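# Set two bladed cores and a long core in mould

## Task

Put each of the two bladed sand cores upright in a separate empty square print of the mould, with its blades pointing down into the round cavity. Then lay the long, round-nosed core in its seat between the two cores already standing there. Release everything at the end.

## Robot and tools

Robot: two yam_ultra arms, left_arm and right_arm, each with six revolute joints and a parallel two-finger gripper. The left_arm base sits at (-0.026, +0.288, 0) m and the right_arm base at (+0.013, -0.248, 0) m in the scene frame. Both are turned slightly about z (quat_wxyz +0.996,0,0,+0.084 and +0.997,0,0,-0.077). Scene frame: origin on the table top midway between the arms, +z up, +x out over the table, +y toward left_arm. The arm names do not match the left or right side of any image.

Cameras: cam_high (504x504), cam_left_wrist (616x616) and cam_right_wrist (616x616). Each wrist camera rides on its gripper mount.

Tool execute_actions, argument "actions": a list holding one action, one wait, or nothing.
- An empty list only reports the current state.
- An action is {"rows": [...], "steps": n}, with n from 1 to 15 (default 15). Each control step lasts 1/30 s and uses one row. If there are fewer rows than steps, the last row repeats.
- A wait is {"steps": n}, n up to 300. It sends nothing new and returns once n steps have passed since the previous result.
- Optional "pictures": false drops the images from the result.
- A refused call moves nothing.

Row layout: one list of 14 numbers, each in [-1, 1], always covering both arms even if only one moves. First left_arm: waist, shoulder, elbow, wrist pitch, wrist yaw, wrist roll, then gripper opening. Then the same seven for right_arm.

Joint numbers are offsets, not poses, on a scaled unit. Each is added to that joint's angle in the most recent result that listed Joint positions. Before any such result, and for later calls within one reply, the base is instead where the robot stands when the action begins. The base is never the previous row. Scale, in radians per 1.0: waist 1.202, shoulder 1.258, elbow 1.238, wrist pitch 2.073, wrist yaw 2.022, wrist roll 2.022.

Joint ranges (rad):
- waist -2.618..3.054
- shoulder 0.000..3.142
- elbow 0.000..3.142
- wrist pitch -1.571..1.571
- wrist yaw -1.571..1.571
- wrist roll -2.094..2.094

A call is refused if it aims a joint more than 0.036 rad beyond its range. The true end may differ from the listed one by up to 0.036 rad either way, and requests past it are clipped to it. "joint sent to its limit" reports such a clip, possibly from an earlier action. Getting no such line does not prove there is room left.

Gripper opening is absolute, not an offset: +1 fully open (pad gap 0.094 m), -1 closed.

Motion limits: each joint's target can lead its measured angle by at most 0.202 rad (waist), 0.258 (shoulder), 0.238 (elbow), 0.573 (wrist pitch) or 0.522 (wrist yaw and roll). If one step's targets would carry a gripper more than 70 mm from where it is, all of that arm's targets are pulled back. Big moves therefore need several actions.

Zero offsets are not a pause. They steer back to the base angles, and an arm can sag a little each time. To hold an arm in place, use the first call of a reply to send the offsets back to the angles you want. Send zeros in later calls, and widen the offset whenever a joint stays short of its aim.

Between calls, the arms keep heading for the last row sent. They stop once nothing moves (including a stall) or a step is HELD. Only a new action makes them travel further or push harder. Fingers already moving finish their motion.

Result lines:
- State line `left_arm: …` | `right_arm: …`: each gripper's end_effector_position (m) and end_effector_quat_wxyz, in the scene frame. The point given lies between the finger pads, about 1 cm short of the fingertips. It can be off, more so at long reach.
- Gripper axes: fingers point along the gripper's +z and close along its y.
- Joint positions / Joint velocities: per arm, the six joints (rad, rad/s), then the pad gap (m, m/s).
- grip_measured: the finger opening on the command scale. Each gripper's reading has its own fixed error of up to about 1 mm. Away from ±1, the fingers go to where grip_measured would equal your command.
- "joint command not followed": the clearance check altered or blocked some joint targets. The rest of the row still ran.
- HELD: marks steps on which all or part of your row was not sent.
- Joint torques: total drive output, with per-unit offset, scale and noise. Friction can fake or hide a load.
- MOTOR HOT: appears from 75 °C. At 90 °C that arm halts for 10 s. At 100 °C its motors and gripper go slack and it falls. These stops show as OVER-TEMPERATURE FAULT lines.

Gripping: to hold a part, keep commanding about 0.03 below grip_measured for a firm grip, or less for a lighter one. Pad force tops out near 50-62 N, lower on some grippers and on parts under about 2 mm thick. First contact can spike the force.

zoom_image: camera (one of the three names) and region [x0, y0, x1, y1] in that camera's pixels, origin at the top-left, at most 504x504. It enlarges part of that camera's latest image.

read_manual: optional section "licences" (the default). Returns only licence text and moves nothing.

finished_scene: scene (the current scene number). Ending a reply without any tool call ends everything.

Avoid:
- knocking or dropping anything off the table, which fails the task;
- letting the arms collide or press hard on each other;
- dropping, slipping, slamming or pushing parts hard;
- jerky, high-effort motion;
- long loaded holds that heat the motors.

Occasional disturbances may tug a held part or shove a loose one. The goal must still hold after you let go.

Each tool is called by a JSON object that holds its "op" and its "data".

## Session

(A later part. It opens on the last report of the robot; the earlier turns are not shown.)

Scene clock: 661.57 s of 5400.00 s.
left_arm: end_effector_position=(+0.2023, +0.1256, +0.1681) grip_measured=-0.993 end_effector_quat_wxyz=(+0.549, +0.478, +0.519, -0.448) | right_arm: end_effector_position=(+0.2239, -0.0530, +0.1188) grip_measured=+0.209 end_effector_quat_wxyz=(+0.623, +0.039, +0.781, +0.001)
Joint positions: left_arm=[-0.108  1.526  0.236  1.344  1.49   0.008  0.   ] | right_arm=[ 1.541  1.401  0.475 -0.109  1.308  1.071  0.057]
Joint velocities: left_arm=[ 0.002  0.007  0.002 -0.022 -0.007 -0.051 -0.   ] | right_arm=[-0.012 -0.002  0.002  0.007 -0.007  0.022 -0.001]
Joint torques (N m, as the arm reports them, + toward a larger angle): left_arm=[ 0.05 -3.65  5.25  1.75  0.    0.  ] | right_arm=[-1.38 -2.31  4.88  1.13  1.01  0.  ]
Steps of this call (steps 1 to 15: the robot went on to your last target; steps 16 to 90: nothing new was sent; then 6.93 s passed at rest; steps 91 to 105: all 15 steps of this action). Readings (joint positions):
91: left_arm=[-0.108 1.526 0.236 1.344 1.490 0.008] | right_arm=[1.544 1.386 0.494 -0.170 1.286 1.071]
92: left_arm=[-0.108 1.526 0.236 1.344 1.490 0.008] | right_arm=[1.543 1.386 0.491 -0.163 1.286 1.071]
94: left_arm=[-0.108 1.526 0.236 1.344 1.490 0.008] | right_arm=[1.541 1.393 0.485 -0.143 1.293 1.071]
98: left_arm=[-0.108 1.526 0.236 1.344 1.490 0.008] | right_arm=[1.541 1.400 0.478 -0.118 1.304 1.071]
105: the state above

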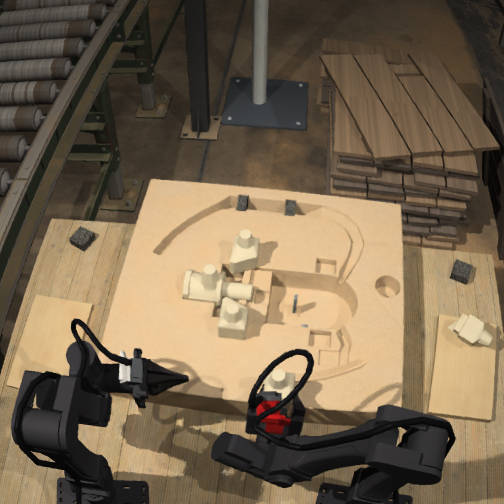

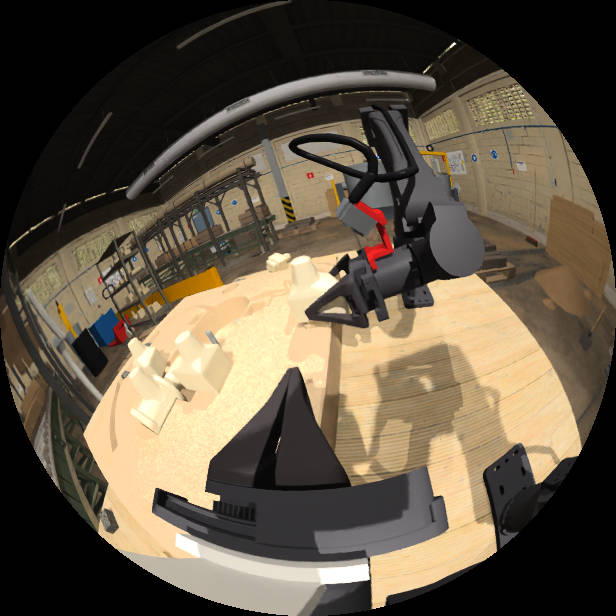

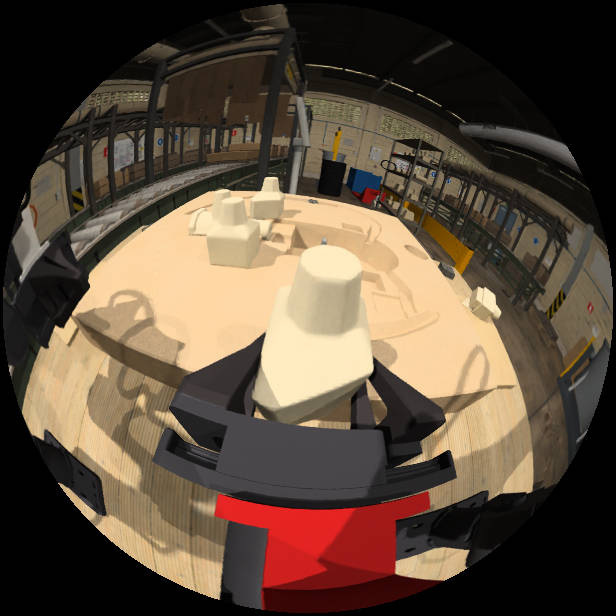

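Contact. Open slightly.

{"op": "execute_actions", "data": {"actions": [{"rows":[[0,0,0.01,0,0,0,-1,0,0,0.01,0,0.015,0,0.18],[0,0,0.01,0,0,0,-1,0,0,0.01,0,0.015,0,0.2],[0,0,0.01,0,0,0,-1,0,0,0.01,0,0.015,0,0.22],[0,0,0.01,0,0,0,-1,0,0,0.01,0,0.015,0,0.25],[0,0,0.01,0,0,0,-1,0,0,0.01,0,0.015,0,0.28],[0,0,0.01,0,0,0,-1,0,0,0.01,0,0.015,0,0.32],[0,0,0.01,0,0,0,-1,0,0,0.01,0,0.015,0,0.4]]}]}}

{"op": "zoom_image", "data": {"camera": "cam_left_wrist", "region": [260,230,380,340]}}

Scene clock: 667.70 s of 5400.00 s.
left_arm: end_effector_position=(+0.2023, +0.1256, +0.1681) grip_measured=-0.993 end_effector_quat_wxyz=(+0.549, +0.478, +0.519, -0.448) | right_arm: end_effector_position=(+0.2242, -0.0539, +0.1205) grip_measured=+0.398 end_effector_quat_wxyz=(+0.627, +0.041, +0.778, -0.001)
Joint positions: left_arm=[-0.108  1.526  0.236  1.344  1.49   0.008  0.   ] | right_arm=[ 1.541  1.402  0.475 -0.106  1.319  1.071  0.066]
Joint velocities: left_arm=[-0.007 -0.012 -0.012  0.022 -0.022 -0.037  0.   ] | right_arm=[-0.017  0.007 -0.002  0.022  0.037 -0.051  0.   ]
Joint torques (N m, as the arm reports them, + toward a larger angle): left_arm=[ 0.03 -3.62  5.22  1.76 -0.01  0.  ] | right_arm=[ 0.01 -3.32  6.35  0.98  0.78  0.  ]
Steps of this call (steps 1 to 15: the robot went on to your last target; steps 16 to 90: nothing new was sent; then 2.63 s passed at rest; steps 91 to 105: all 15 steps of this action). Readings (joint positions):
91: left_arm=[-0.108 1.526 0.236 1.344 1.490 0.008] | right_arm=[1.541 1.402 0.475 -0.107 1.308 1.071]
92: left_arm=[-0.108 1.526 0.236 1.344 1.490 0.008] | right_arm=[1.541 1.402 0.475 -0.107 1.308 1.071]
94: left_arm=[-0.108 1.526 0.236 1.344 1.490 0.008] | right_arm=[1.541 1.402 0.475 -0.106 1.308 1.071]
98: left_arm=[-0.108 1.526 0.236 1.344 1.490 0.008] | right_arm=[1.541 1.402 0.475 -0.106 1.315 1.071]
105: the state above

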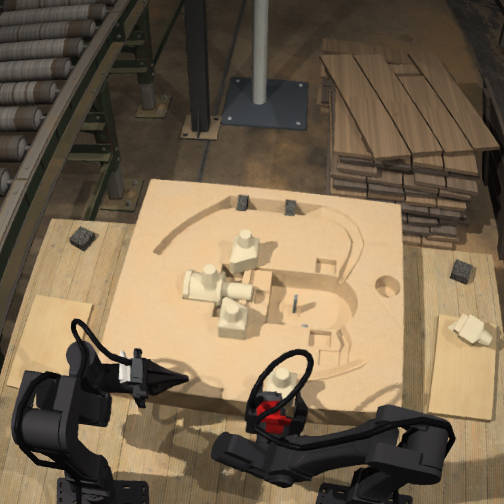

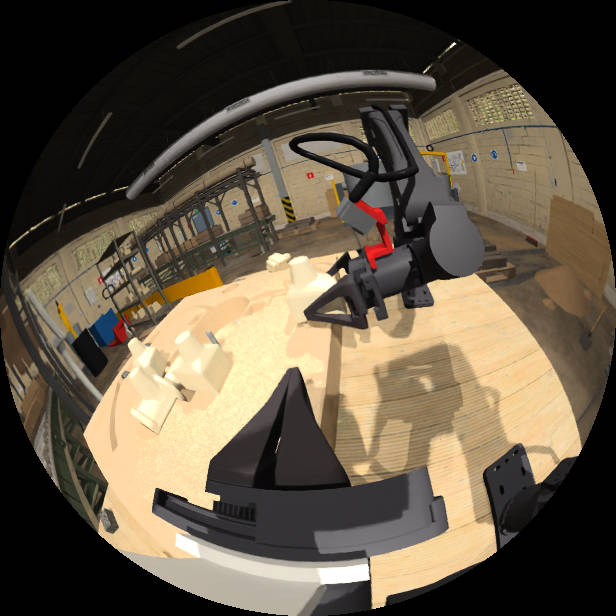

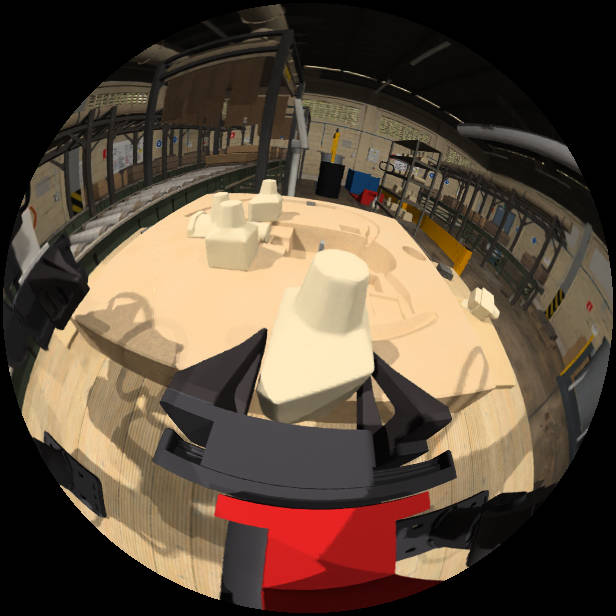

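Region (260, 230, 380, 340) of cam_left_wrist's 616x616 image, scaled by 4.200, with more detail than that image has; it fills the top 462 rows of this view, and the rest is white.

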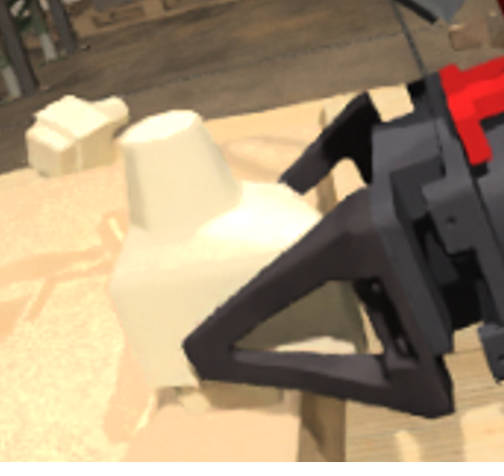

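{"op": "execute_actions", "data": {"actions": [{"rows":[[0,0,0.01,0,0,0,-1,0,0,0.01,0,0,0,0.7],[0,0,0.01,0,0,0,-1,0,0,0.01,0,0,0,1],[0,0,0.01,0,0,0,-1,0,0,0.02,0,0,0,1],[0.02,0,0.01,0,0,0,-1,0,-0.02,0.04,-0.02,0,0,1],[0.04,0,0.01,0,0,0,-1,0,-0.04,0.065,-0.04,0,0,1],[0.06,0,0.01,0,0,0,-1,0,-0.065,0.09,-0.065,0,0,1],[0.08,0,0.01,0,0,0,-1,0,-0.09,0.115,-0.09,0,0,1],[0.1,0,0.01,0,0,0,-1,0,-0.11,0.14,-0.115,0,0,1],[0.12,0,0.01,0,0,0,-1,0,-0.133,0.17,-0.14,0,0,1],[0.14,0,0.01,0,0,0,-1,0,-0.143,0.2,-0.165,0,0,1],[0.16,0,0.01,0,0,0,-1,0,-0.152,0.23,-0.19,0,0,1],[0.18,0,0.01,0,0,0,-1,0,-0.16,0.26,-0.21,0,0,1],[0.2,0,0.01,0,0,0,-1,0,-0.167,0.29,-0.235,0,0,1],[0.2,0,0.01,0,0,0,-1,0,-0.173,0.32,-0.26,0,0,1],[0.2,0,0.01,0,0,0,-1,0,-0.178,0.355,-0.28,0,0,1]]}], "pictures": false}}

{"op": "execute_actions", "data": {"actions": [{"steps":15}]}}

Scene clock: 681.07 s of 5400.00 s.
left_arm: end_effector_position=(+0.2326, +0.1803, +0.1681) grip_measured=-0.993 end_effector_quat_wxyz=(+0.596, +0.418, +0.569, -0.384) | right_arm: end_effector_position=(+0.2281, -0.0304, +0.2435) grip_measured=+1.000 end_effector_quat_wxyz=(+0.630, +0.094, +0.768, +0.071)
Joint positions: left_arm=[0.116 1.526 0.236 1.344 1.49  0.008 0.   ] | right_arm=[ 1.541  1.209  0.834 -0.478  1.308  1.071  0.094]
Joint velocities: left_arm=[ 0.247 -0.007 -0.017  0.022 -0.051  0.007  0.   ] | right_arm=[ 0.007 -0.227  1.111 -1.15  -0.022  0.022  0.   ]
Joint torques (N m, as the arm reports them, + toward a larger angle): left_arm=[ 0.08 -3.62  5.3   1.73 -0.01  0.01] | right_arm=[ 0.01 -4.15  7.61  0.97  0.59 -0.02]
Steps of this call (steps 1 to 15: the robot went on to your last target; steps 16 to 90: nothing new was sent; then 9.87 s passed at rest; steps 91 to 105: all 15 steps of this action). Readings (joint positions):
91: left_arm=[-0.108 1.526 0.236 1.344 1.490 0.008] | right_arm=[1.541 1.402 0.475 -0.106 1.319 1.071]
92: left_arm=[-0.108 1.526 0.236 1.344 1.490 0.008] | right_arm=[1.541 1.402 0.475 -0.106 1.319 1.071]
94: left_arm=[-0.106 1.526 0.236 1.344 1.490 0.008] | right_arm=[1.541 1.402 0.478 -0.112 1.317 1.071]
98: left_arm=[-0.039 1.526 0.236 1.344 1.490 0.008] | right_arm=[1.541 1.351 0.555 -0.215 1.307 1.071]
105: the state above

Scene clock: 681.57 s of 5400.00 s.
left_arm: end_effector_position=(+0.2334, +0.1820, +0.1681) grip_measured=-0.993 end_effector_quat_wxyz=(+0.597, +0.416, +0.570, -0.382) | right_arm: end_effector_position=(+0.2261, -0.0419, +0.2599) grip_measured=+1.000 end_effector_quat_wxyz=(+0.629, +0.069, +0.774, +0.037)
Joint positions: left_arm=[0.122 1.526 0.236 1.344 1.49  0.008 0.   ] | right_arm=[ 1.541  1.187  0.908 -0.661  1.311  1.071  0.094]
Joint velocities: left_arm=[-0.007 -0.007 -0.007 -0.022 -0.037 -0.007 -0.001] | right_arm=[ 0.022  0.017 -0.017 -0.154 -0.022  0.007  0.   ]
Joint torques (N m, as the arm reports them, + toward a larger angle): left_arm=[ 1.09 -3.71  5.24  1.75 -0.01  0.01] | right_arm=[-0.03 -3.32  7.19  0.93  0.64 -0.01]
Steps of this call (steps 1 to 15: the robot went on to your last target). Readings (joint positions):
1: left_arm=[0.121 1.526 0.236 1.344 1.490 0.008] | right_arm=[1.541 1.202 0.867 -0.511 1.308 1.071]
2: left_arm=[0.122 1.526 0.236 1.344 1.490 0.008] | right_arm=[1.541 1.196 0.890 -0.534 1.310 1.071]
4: left_arm=[0.122 1.526 0.236 1.344 1.490 0.008] | right_arm=[1.541 1.187 0.907 -0.570 1.312 1.071]
8: left_arm=[0.122 1.526 0.236 1.344 1.490 0.008] | right_arm=[1.541 1.187 0.908 -0.629 1.311 1.071]
15: the state above

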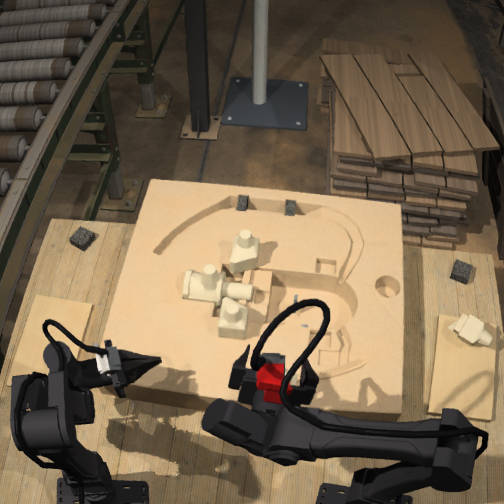

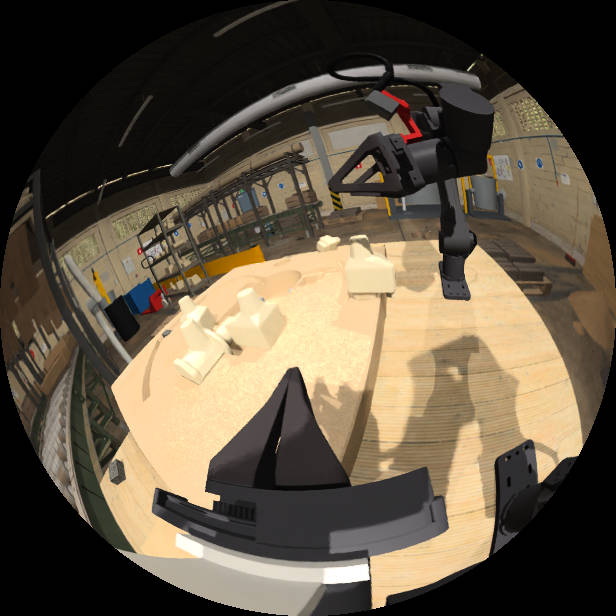

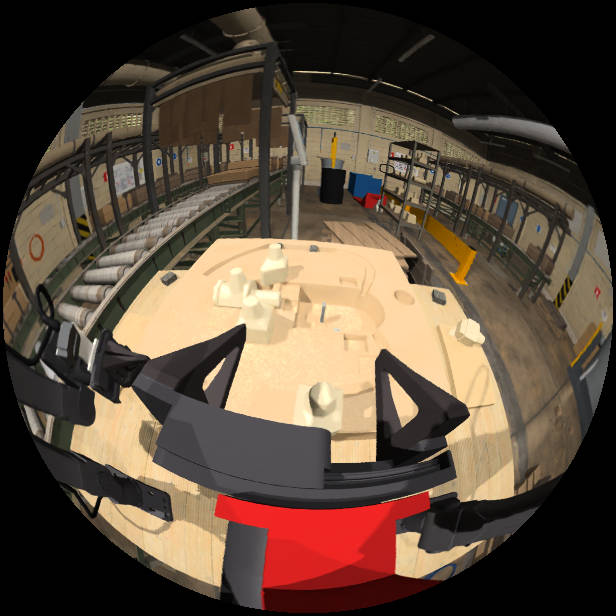

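{"op": "execute_actions", "data": {"actions": [{"rows":[[0,0,0.01,0,0,0,-1,-0.03,0,0.05,-0.03,-0.04,-0.06,1],[0,0,0.01,0,0,0,-1,-0.06,0,0.1,-0.06,-0.08,-0.12,1],[0,0,0.01,0,0,0,-1,-0.1,0,0.15,-0.09,-0.13,-0.19,1],[0,0,0.01,0,0,0,-1,-0.14,0.02,0.2,-0.12,-0.17,-0.25,1],[0,0,0.01,0,0,0,-1,-0.18,0.04,0.25,-0.15,-0.22,-0.31,1],[0,0,0.01,0,0,0,-1,-0.22,0.06,0.3,-0.18,-0.26,-0.37,1],[0,0,0.01,0,0,0,-1,-0.26,0.08,0.35,-0.21,-0.3,-0.43,1],[0,0,0.01,0,0,0,-1,-0.3,0.1,0.4,-0.24,-0.35,-0.5,1],[0,0,0.01,0,0,0,-1,-0.34,0.12,0.45,-0.27,-0.39,-0.56,1],[0,0,0.01,0,0,0,-1,-0.38,0.14,0.5,-0.3,-0.43,-0.62,1],[0,0,0.01,0,0,0,-1,-0.42,0.16,0.54,-0.33,-0.48,-0.68,1],[0,0,0.01,0,0,0,-1,-0.46,0.18,0.58,-0.36,-0.52,-0.74,1],[0,0,0.01,0,0,0,-1,-0.5,0.2,0.61,-0.39,-0.56,-0.8,1],[0,0,0.01,0,0,0,-1,-0.54,0.22,0.63,-0.41,-0.61,-0.87,1],[0,0,0.01,0,0,0,-1,-0.573,0.24,0.647,-0.43,-0.648,-0.93,1]]}], "pictures": false}}

{"op": "execute_actions", "data": {"actions": [{"steps":30}], "pictures": false}}

{"op": "execute_actions", "data": {"actions": [{"rows":[[0,0,0.01,0,0,0,-1,0,0.02,0.02,0,0,0,1],[0,0,0.01,0,0,0,-1,0,0.04,0.02,0,0,0,1],[0,0,0.01,0,0,0,-1,0,0.06,0.02,0,0,0,1],[0,0,0.01,0,0,0,-1,0,0.075,0.02,0,0,0,1]]}]}}

Scene clock: 698.60 s of 5400.00 s.
left_arm: end_effector_position=(+0.2334, +0.1820, +0.1681) grip_measured=-0.993 end_effector_quat_wxyz=(+0.597, +0.416, +0.570, -0.382) | right_arm: end_effector_position=(+0.2854, -0.0664, +0.2869) grip_measured=+1.000 end_effector_quat_wxyz=(+0.287, -0.397, +0.867, -0.091)
Joint positions: left_arm=[0.122 1.526 0.236 1.344 1.49  0.008 0.   ] | right_arm=[ 0.932  1.422  1.653 -1.293  0.357 -0.176  0.094]
Joint velocities: left_arm=[-0.007  0.012 -0.017  0.022  0.022 -0.007 -0.   ] | right_arm=[-1.272  0.667  0.867 -1.56  -2.352 -2.806  0.   ]
Joint torques (N m, as the arm reports them, + toward a larger angle): left_arm=[ 0.04 -3.6   5.18  1.74  0.   -0.01] | right_arm=[ 0.03 -2.38  6.32  0.89  0.19  0.  ]
Steps of this call (steps 1 to 15: the robot went on to your last target; steps 16 to 90: nothing new was sent; then 13.53 s passed at rest; steps 91 to 105: all 15 steps of this action). Readings (joint positions):
91: left_arm=[0.122 1.526 0.236 1.344 1.490 0.008] | right_arm=[1.537 1.187 0.913 -0.676 1.298 1.054]
92: left_arm=[0.122 1.526 0.236 1.344 1.490 0.008] | right_arm=[1.523 1.187 0.930 -0.698 1.267 1.016]
94: left_arm=[0.122 1.526 0.236 1.344 1.490 0.008] | right_arm=[1.459 1.195 1.013 -0.769 1.170 0.885]
98: left_arm=[0.122 1.526 0.236 1.344 1.490 0.008] | right_arm=[1.268 1.258 1.282 -0.932 0.912 0.519]
105: the state above

Scene clock: 699.60 s of 5400.00 s.
left_arm: end_effector_position=(+0.2334, +0.1820, +0.1681) grip_measured=-0.993 end_effector_quat_wxyz=(+0.597, +0.416, +0.570, -0.382) | right_arm: end_effector_position=(+0.2307, -0.0667, +0.2458) grip_measured=+1.000 end_effector_quat_wxyz=(-0.113, +0.677, -0.728, +0.012)
Joint positions: left_arm=[0.122 1.526 0.236 1.344 1.49  0.008 0.   ] | right_arm=[ 0.854  1.489  1.683 -1.539  0.013 -0.801  0.094]
Joint velocities: left_arm=[-0.002  0.007  0.012  0.007 -0.007 -0.007 -0.001] | right_arm=[-0.012 -0.002 -0.007  0.022  0.022 -0.051  0.   ]
Joint torques (N m, as the arm reports them, + toward a larger angle): left_arm=[ 0.06 -3.61  5.24  1.73  0.    0.01] | right_arm=[-0.13 -4.4   7.54  0.59 -0.12 -0.11]
Steps of this call (steps 1 to 30: the robot went on to your last target). Readings (joint positions):
1: left_arm=[0.122 1.526 0.236 1.344 1.490 0.008] | right_arm=[0.893 1.443 1.674 -1.337 0.290 -0.275]
2: left_arm=[0.122 1.526 0.236 1.344 1.490 0.008] | right_arm=[0.869 1.458 1.682 -1.373 0.238 -0.374]
4: left_arm=[0.122 1.526 0.236 1.344 1.490 0.008] | right_arm=[0.854 1.478 1.683 -1.434 0.159 -0.528]
8: left_arm=[0.122 1.526 0.236 1.344 1.490 0.008] | right_arm=[0.854 1.489 1.683 -1.500 0.069 -0.691]
30: the state above

Scene clock: 700.10 s of 5400.00 s.
left_arm: end_effector_position=(+0.2334, +0.1820, +0.1681) grip_measured=-0.993 end_effector_quat_wxyz=(+0.597, +0.416, +0.570, -0.382) | right_arm: end_effector_position=(+0.2409, -0.0582, +0.2215) grip_measured=+1.000 end_effector_quat_wxyz=(-0.068, +0.680, -0.730, +0.010)
Joint positions: left_arm=[0.122 1.526 0.236 1.344 1.49  0.008 0.   ] | right_arm=[ 0.854  1.589  1.692 -1.537  0.013 -0.801  0.094]
Joint velocities: left_arm=[-0.027 -0.002 -0.012  0.051  0.022 -0.022  0.   ] | right_arm=[-0.017 -0.017 -0.007  0.007 -0.007 -0.037  0.   ]
Joint torques (N m, as the arm reports them, + toward a larger angle): left_arm=[ 0.04 -3.65  5.23  1.75 -0.02  0.02] | right_arm=[ 0.02 -5.71  7.04  0.55  0.01 -0.02]
Steps of this call (steps 1 to 15: all 15 steps of this action). Readings (joint positions):
1: left_arm=[0.122 1.526 0.236 1.344 1.490 0.008] | right_arm=[0.854 1.489 1.683 -1.539 0.013 -0.801]
2: left_arm=[0.122 1.526 0.236 1.344 1.490 0.008] | right_arm=[0.854 1.492 1.684 -1.539 0.013 -0.801]
4: left_arm=[0.122 1.526 0.236 1.344 1.490 0.008] | right_arm=[0.854 1.513 1.691 -1.540 0.013 -0.801]
8: left_arm=[0.122 1.526 0.236 1.344 1.490 0.008] | right_arm=[0.854 1.574 1.692 -1.539 0.013 -0.801]
15: the state above

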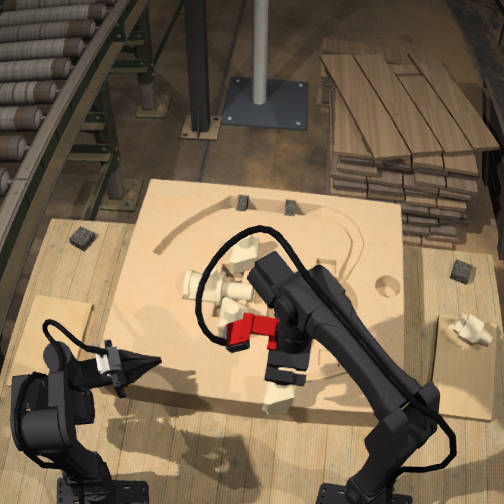

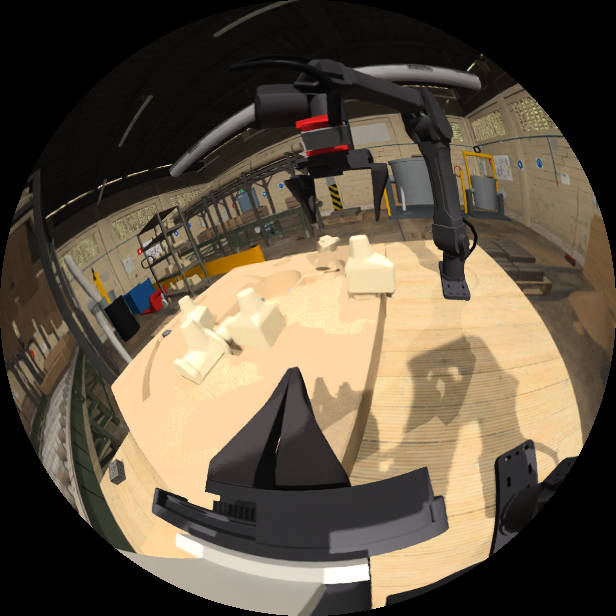

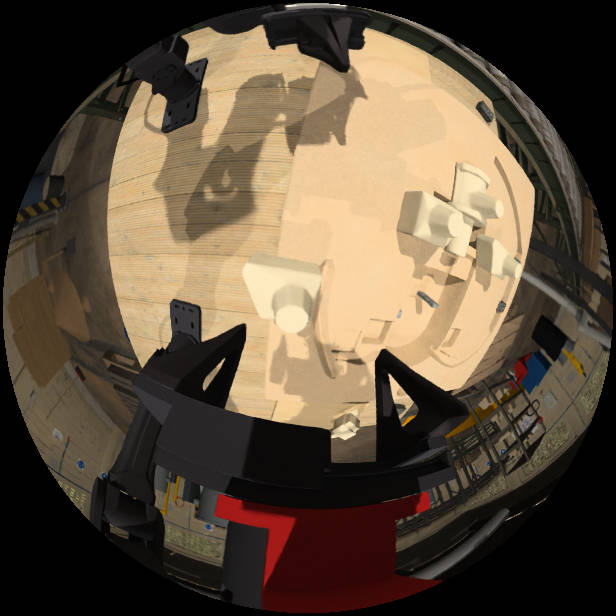

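{"op": "execute_actions", "data": {"actions": [{"rows":[[0,0,0.01,0,0,0,-1,0.02,0,0,-0.01,-0.01,0,1],[0,0,0.01,0,0,0,-1,0.04,0,-0.01,-0.015,-0.01,0.01,1],[0,0,0.01,0,0,0,-1,0.04,0.01,-0.02,-0.015,-0.01,0.01,1],[0,0,0.01,0,0,0,-1,0.04,0.02,-0.03,-0.015,-0.01,0.01,1],[0,0,0.01,0,0,0,-1,0.04,0.035,-0.04,-0.015,-0.01,0.01,1]]}]}}

Scene clock: 708.17 s of 5400.00 s.
left_arm: end_effector_position=(+0.2334, +0.1820, +0.1681) grip_measured=-0.993 end_effector_quat_wxyz=(+0.597, +0.416, +0.570, -0.382) | right_arm: end_effector_position=(+0.2258, -0.0527, +0.1991) grip_measured=+1.000 end_effector_quat_wxyz=(-0.019, +0.693, -0.721, +0.002)
Joint positions: left_arm=[0.122 1.526 0.236 1.344 1.49  0.008 0.   ] | right_arm=[ 0.896  1.629  1.651 -1.554  0.003 -0.79   0.094]
Joint velocities: left_arm=[-0.012 -0.007 -0.022 -0.037 -0.095 -0.022 -0.   ] | right_arm=[-0.002  0.012  0.002  0.022 -0.007 -0.051  0.   ]
Joint torques (N m, as the arm reports them, + toward a larger angle): left_arm=[ 0.04 -3.61  5.23  1.74  0.    0.02] | right_arm=[ 0.55 -5.45  5.37  0.27 -0.14  0.12]
Steps of this call (steps 1 to 15: the robot went on to your last target; steps 16 to 90: nothing new was sent; then 4.57 s passed at rest; steps 91 to 105: all 15 steps of this action). Readings (joint positions):
91: left_arm=[0.122 1.526 0.236 1.344 1.490 0.008] | right_arm=[0.855 1.589 1.692 -1.537 0.012 -0.801]
92: left_arm=[0.122 1.526 0.236 1.344 1.490 0.008] | right_arm=[0.862 1.589 1.692 -1.539 0.012 -0.799]
94: left_arm=[0.122 1.526 0.236 1.344 1.490 0.008] | right_arm=[0.882 1.589 1.687 -1.543 0.009 -0.796]
98: left_arm=[0.122 1.526 0.236 1.344 1.490 0.008] | right_arm=[0.896 1.609 1.661 -1.553 0.003 -0.792]
105: the state above

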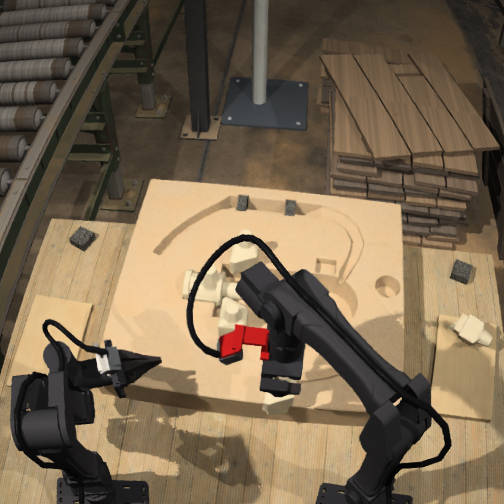

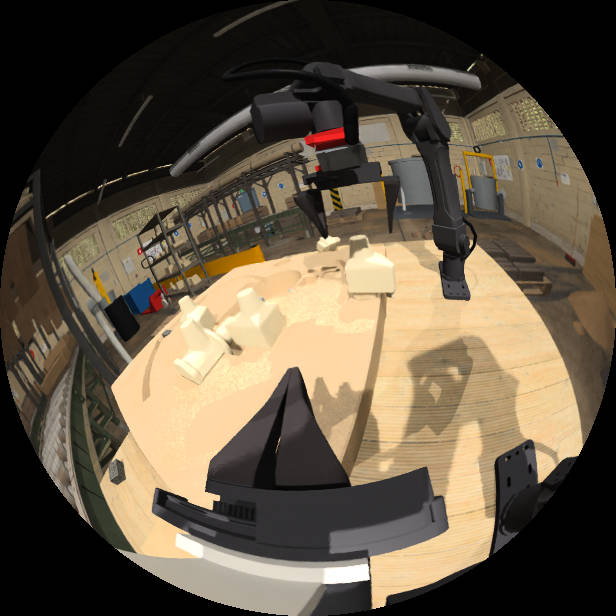

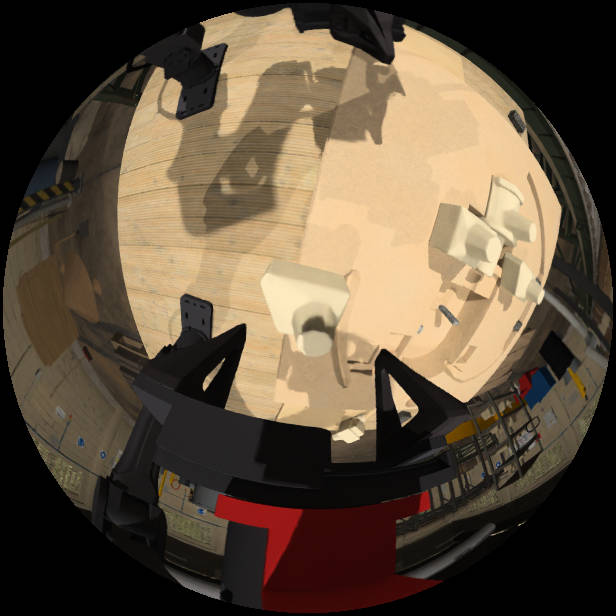

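{"op": "execute_actions", "data": {"actions": [{"rows":[[0,0,0.01,0,0,0,-1,-0.012,0,-0.02,0.02,0,0,0.8],[0,0,0.01,0,0,0,-1,-0.012,0,-0.04,0.03,0,0,0.6],[0,0,0.01,0,0,0,-1,-0.012,0.005,-0.06,0.04,0,0,0.4],[0,0,0.01,0,0,0,-1,-0.012,0.01,-0.08,0.048,0,0,0.2],[0,0,0.01,0,0,0,-1,-0.012,0.01,-0.098,0.048,0,0,0]]}]}}

{"op": "zoom_image", "data": {"camera": "cam_left_wrist", "region": [290,190,430,320]}}

Scene clock: 723.73 s of 5400.00 s.
left_arm: end_effector_position=(+0.2334, +0.1820, +0.1681) grip_measured=-0.993 end_effector_quat_wxyz=(+0.597, +0.416, +0.570, -0.382) | right_arm: end_effector_position=(+0.2262, -0.0541, +0.1674) grip_measured=+0.002 end_effector_quat_wxyz=(+0.001, +0.691, -0.723, +0.001)
Joint positions: left_arm=[0.122 1.526 0.236 1.344 1.49  0.008 0.   ] | right_arm=[ 0.891  1.64   1.535 -1.466  0.003 -0.789  0.047]
Joint velocities: left_arm=[ 0.012  0.002 -0.017 -0.007 -0.037  0.007  0.   ] | right_arm=[-0.017  0.002 -0.002  0.11   0.007  0.007 -0.   ]
Joint torques (N m, as the arm reports them, + toward a larger angle): left_arm=[ 0.07 -3.63  5.22  1.76 -0.02 -0.01] | right_arm=[-0.97 -5.66  5.66  0.34 -0.02  0.  ]
Steps of this call (steps 1 to 15: the robot went on to your last target; steps 16 to 90: nothing new was sent; then 12.07 s passed at rest; steps 91 to 105: all 15 steps of this action). Readings (joint positions):
91: left_arm=[0.122 1.526 0.236 1.344 1.490 0.008] | right_arm=[0.895 1.629 1.649 -1.552 0.003 -0.789]
92: left_arm=[0.122 1.526 0.236 1.344 1.490 0.008] | right_arm=[0.895 1.629 1.643 -1.542 0.003 -0.789]
94: left_arm=[0.122 1.526 0.236 1.344 1.490 0.008] | right_arm=[0.892 1.629 1.612 -1.513 0.003 -0.789]
98: left_arm=[0.122 1.526 0.236 1.344 1.490 0.008] | right_arm=[0.891 1.636 1.541 -1.484 0.003 -0.789]
105: the state above

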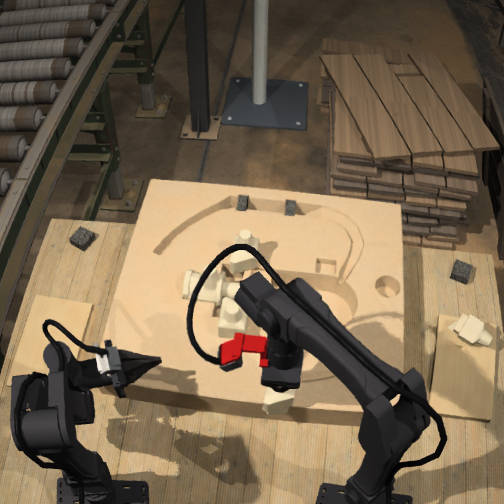

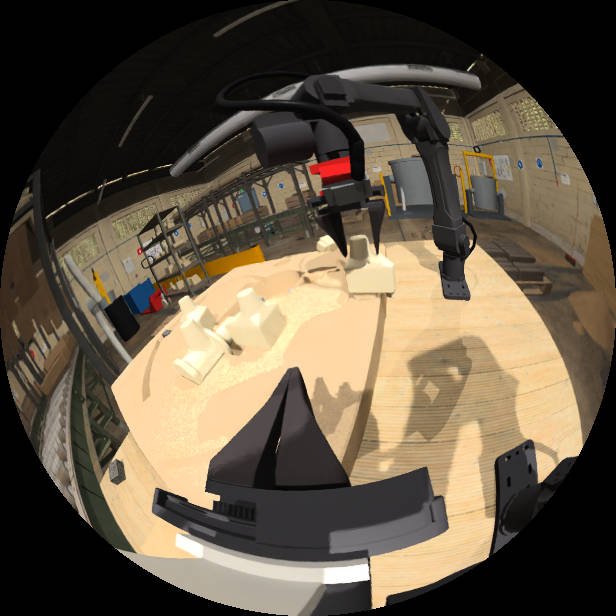

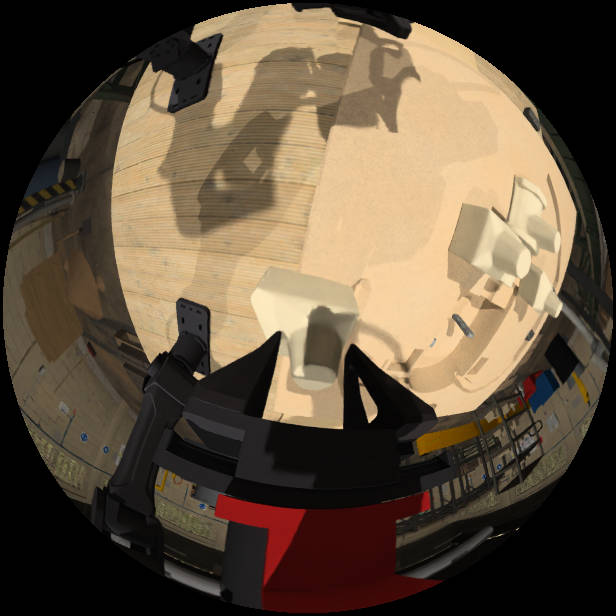

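Region (290, 190, 430, 320) of cam_left_wrist's 616x616 image, scaled by 3.600, with more detail than that image has; it fills the top 468 rows of this view, and the rest is white.

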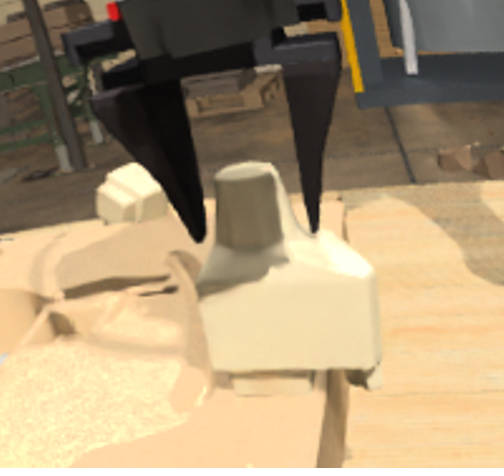

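{"op": "execute_actions", "data": {"actions": [{"rows":[[0,0,0.01,0,0,0,-1,-0.022,0,0.01,0,0,0,0],[0,0,0.01,0,0,0,-1,-0.022,0,0.01,0,0,0,-0.05],[0,0,0.01,0,0,0,-1,-0.022,0,0.01,0,0,0,-0.1],[0,0,0.01,0,0,0,-1,-0.022,0,0.01,0,0,0,-0.15],[0,0,0.01,0,0,0,-1,-0.022,0,0.01,0,0,0,-0.2],[0,0,0.01,0,0,0,-1,-0.022,0,0.01,0,0,0,-0.25],[0,0,0.01,0,0,0,-1,-0.022,0,0.01,0,0,0,-0.3],[0,0,0.01,0,0,0,-1,-0.022,0,0.01,0,0,0,-0.34],[0,0,0.01,0,0,0,-1,-0.022,0,0.01,0,0,0,-0.38],[0,0,0.01,0,0,0,-1,-0.022,0,0.01,0,0,0,-0.42],[0,0,0.01,0,0,0,-1,-0.022,0,0.01,0,0,0,-0.46],[0,0,0.01,0,0,0,-1,-0.022,0,0.01,0,0,0,-0.5]]}]}}

{"op": "zoom_image", "data": {"camera": "cam_left_wrist", "region": [290,190,430,320]}}

Scene clock: 734.90 s of 5400.00 s.
left_arm: end_effector_position=(+0.2334, +0.1820, +0.1681) grip_measured=-0.993 end_effector_quat_wxyz=(+0.597, +0.416, +0.570, -0.382) | right_arm: end_effector_position=(+0.2280, -0.0565, +0.1674) grip_measured=-0.284 end_effector_quat_wxyz=(+0.001, +0.685, -0.728, -0.003)
Joint positions: left_arm=[0.122 1.526 0.236 1.344 1.49  0.008 0.   ] | right_arm=[ 0.875  1.64   1.535 -1.468 -0.006 -0.789  0.034]
Joint velocities: left_arm=[-0.007  0.002 -0.007 -0.022 -0.022  0.007  0.001] | right_arm=[-0.002 -0.002  0.007  0.022 -0.051  0.007 -0.   ]
Joint torques (N m, as the arm reports them, + toward a larger angle): left_arm=[ 0.02 -3.55  5.26  1.75 -0.01  0.  ] | right_arm=[-1.02 -5.87  6.83  0.31  0.08  0.  ]
Steps of this call (steps 1 to 15: the robot went on to your last target; steps 16 to 90: nothing new was sent; then 7.67 s passed at rest; steps 91 to 105: all 15 steps of this action). Readings (joint positions):
91: left_arm=[0.122 1.526 0.236 1.344 1.490 0.008] | right_arm=[0.889 1.640 1.535 -1.461 0.003 -0.789]
92: left_arm=[0.122 1.526 0.236 1.344 1.490 0.008] | right_arm=[0.885 1.640 1.535 -1.461 0.003 -0.789]
94: left_arm=[0.122 1.526 0.236 1.344 1.490 0.008] | right_arm=[0.877 1.640 1.535 -1.462 0.001 -0.789]
98: left_arm=[0.122 1.526 0.236 1.344 1.490 0.008] | right_arm=[0.875 1.640 1.535 -1.468 -0.006 -0.789]
105: the state above

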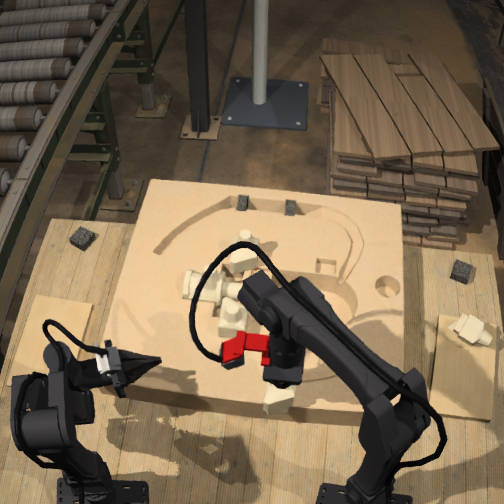

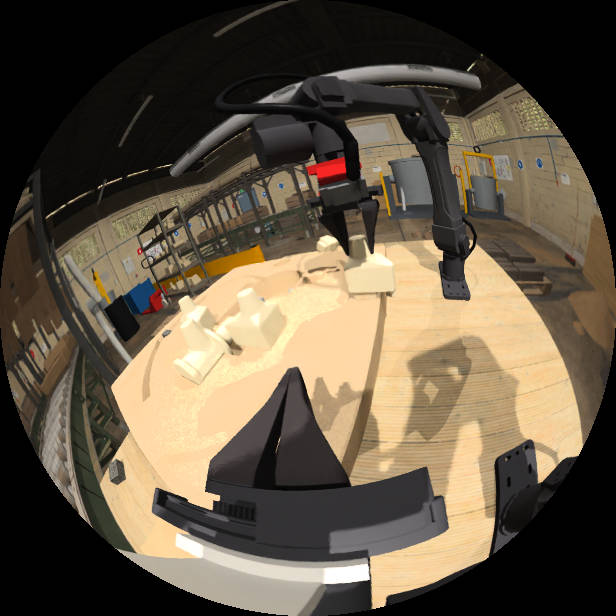

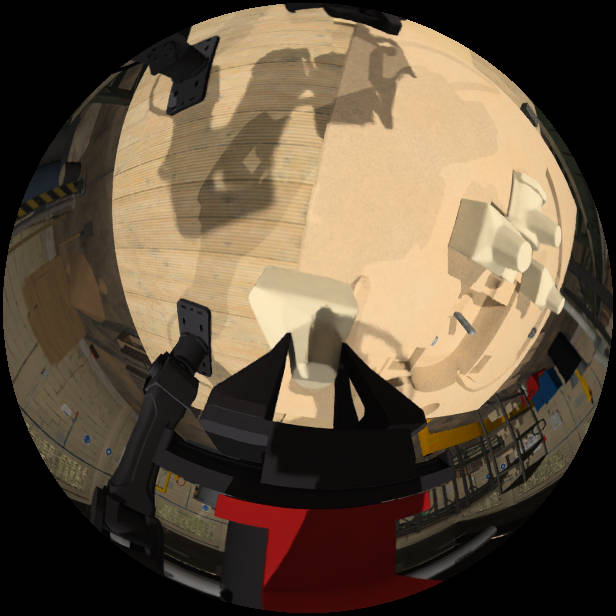

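Region (290, 190, 430, 320) of cam_left_wrist's 616x616 image, scaled by 3.600, with more detail than that image has; it fills the top 468 rows of this view, and the rest is white.

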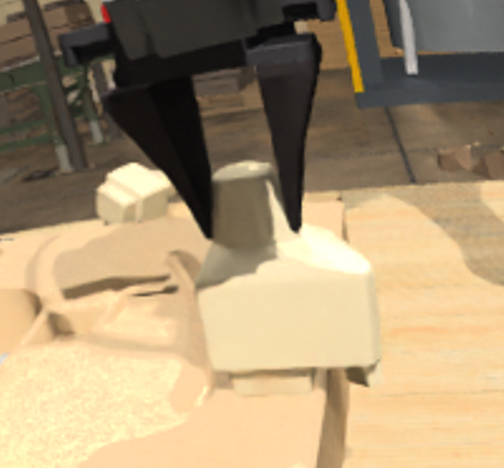

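{"op": "execute_actions", "data": {"actions": [{"rows":[[0,0,0.01,0,0,0,-1,0,-0.01,0.03,0,0,0,-0.42],[0,0,0.01,0,0,0,-1,0,-0.015,0.045,-0.005,0,0,-0.42],[0,0,0.01,0,0,0,-1,0,-0.02,0.06,-0.01,0,0,-0.42],[0,0,0.01,0,0,0,-1,0,-0.03,0.075,-0.015,0,0,-0.42],[0,0,0.01,0,0,0,-1,0,-0.04,0.09,-0.02,0,0,-0.42],[0,0,0.01,0,0,0,-1,0,-0.05,0.105,-0.025,0,0,-0.42],[0,0,0.01,0,0,0,-1,0,-0.06,0.12,-0.03,0,0,-0.42],[0,0,0.01,0,0,0,-1,0,-0.07,0.135,-0.035,0,0,-0.42],[0,0,0.01,0,0,0,-1,0,-0.08,0.15,-0.04,0,0,-0.42],[0,0,0.01,0,0,0,-1,0,-0.09,0.165,-0.04,0,0,-0.42],[0,0,0.01,0,0,0,-1,0,-0.1,0.175,-0.04,0,0,-0.42]]}], "pictures": false}}

{"op": "execute_actions", "data": {"actions": [{"steps":10}]}}

{"op": "zoom_image", "data": {"camera": "cam_left_wrist", "region": [290,170,430,310]}}

Scene clock: 745.70 s of 5400.00 s.
left_arm: end_effector_position=(+0.2334, +0.1820, +0.1681) grip_measured=-0.993 end_effector_quat_wxyz=(+0.597, +0.416, +0.570, -0.382) | right_arm: end_effector_position=(+0.2348, -0.0507, +0.2455) grip_measured=-0.284 end_effector_quat_wxyz=(-0.115, +0.681, -0.723, +0.001)
Joint positions: left_arm=[0.122 1.526 0.236 1.344 1.49  0.008 0.   ] | right_arm=[ 0.875  1.535  1.724 -1.53  -0.005 -0.789  0.034]
Joint velocities: left_arm=[-0.012  0.002 -0.002 -0.051  0.022 -0.066 -0.   ] | right_arm=[ 0.012 -0.247  0.1   -0.081  0.037 -0.037  0.   ]
Joint torques (N m, as the arm reports them, + toward a larger angle): left_arm=[ 0.06 -3.65  5.25  1.75 -0.01  0.  ] | right_arm=[ 0.   -5.18  7.17  0.76 -0.01 -0.01]
Steps of this call (steps 1 to 15: the robot went on to your last target; steps 16 to 90: nothing new was sent; then 7.30 s passed at rest; steps 91 to 105: all 15 steps of this action). Readings (joint positions):
91: left_arm=[0.122 1.526 0.236 1.344 1.490 0.008] | right_arm=[0.875 1.640 1.535 -1.468 -0.006 -0.789]
92: left_arm=[0.122 1.526 0.236 1.344 1.490 0.008] | right_arm=[0.875 1.640 1.538 -1.469 -0.006 -0.789]
94: left_arm=[0.122 1.526 0.236 1.344 1.490 0.008] | right_arm=[0.875 1.640 1.554 -1.476 -0.005 -0.789]
98: left_arm=[0.122 1.526 0.236 1.344 1.490 0.008] | right_arm=[0.875 1.628 1.624 -1.498 -0.005 -0.789]
105: the state above

Scene clock: 746.03 s of 5400.00 s.
left_arm: end_effector_position=(+0.2334, +0.1820, +0.1681) grip_measured=-0.993 end_effector_quat_wxyz=(+0.597, +0.416, +0.570, -0.382) | right_arm: end_effector_position=(+0.2293, -0.0556, +0.2473) grip_measured=-0.284 end_effector_quat_wxyz=(-0.107, +0.681, -0.724, +0.001)
Joint positions: left_arm=[0.122 1.526 0.236 1.344 1.49  0.008 0.   ] | right_arm=[ 0.875  1.526  1.728 -1.558 -0.005 -0.789  0.034]
Joint velocities: left_arm=[-0.012 -0.002 -0.007 -0.007 -0.081 -0.051 -0.   ] | right_arm=[ 0.017 -0.002  0.007  0.066 -0.051  0.037 -0.   ]
Joint torques (N m, as the arm reports them, + toward a larger angle): left_arm=[ 0.09 -3.65  5.23  1.75 -0.01  0.  ] | right_arm=[-0.01 -5.47  7.38  0.82 -0.03  0.  ]
Steps of this call (steps 1 to 10: the robot went on to your last target). Readings (joint positions):
1: left_arm=[0.122 1.526 0.236 1.344 1.490 0.008] | right_arm=[0.875 1.529 1.727 -1.535 -0.005 -0.789]
2: left_arm=[0.122 1.526 0.236 1.344 1.490 0.008] | right_arm=[0.875 1.526 1.728 -1.540 -0.005 -0.789]
4: left_arm=[0.122 1.526 0.236 1.344 1.490 0.008] | right_arm=[0.875 1.526 1.728 -1.550 -0.005 -0.789]
8: left_arm=[0.122 1.526 0.236 1.344 1.490 0.008] | right_arm=[0.875 1.526 1.728 -1.557 -0.005 -0.789]
10: the state above

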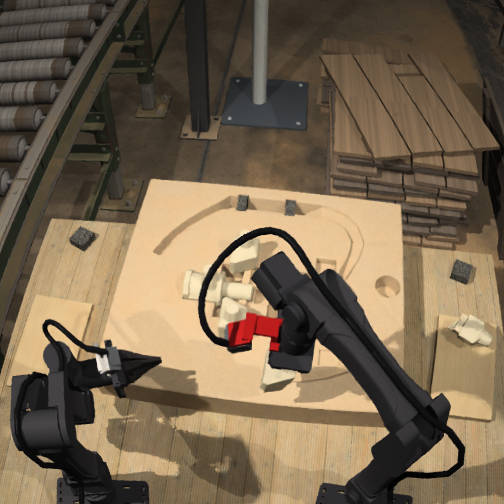

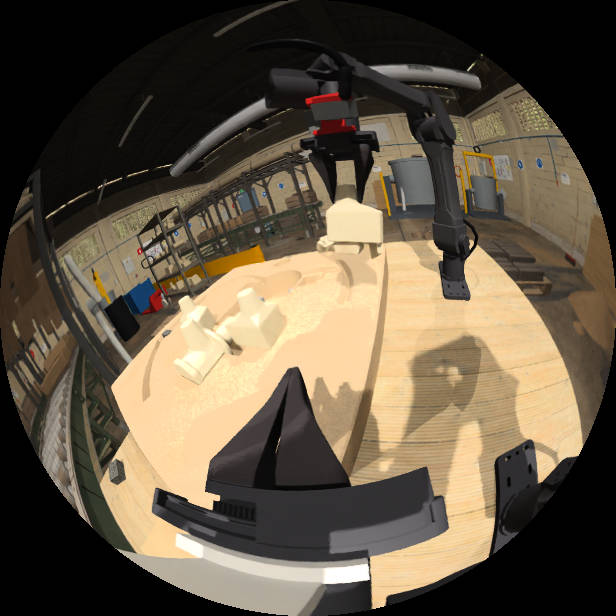

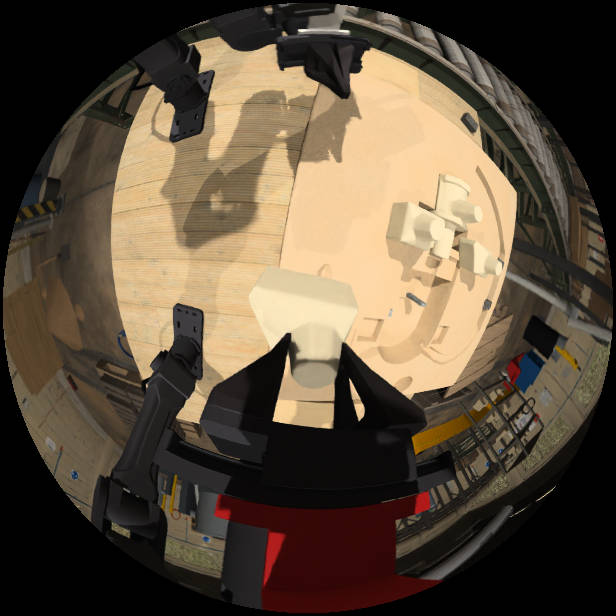

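Region (290, 170, 430, 310) of cam_left_wrist's 616x616 image, scaled by 3.600, with more detail than that image has.

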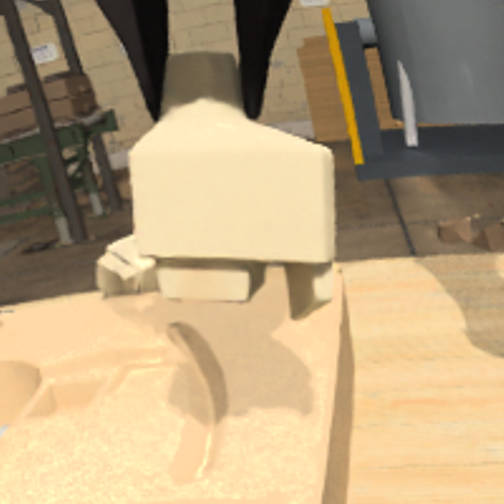

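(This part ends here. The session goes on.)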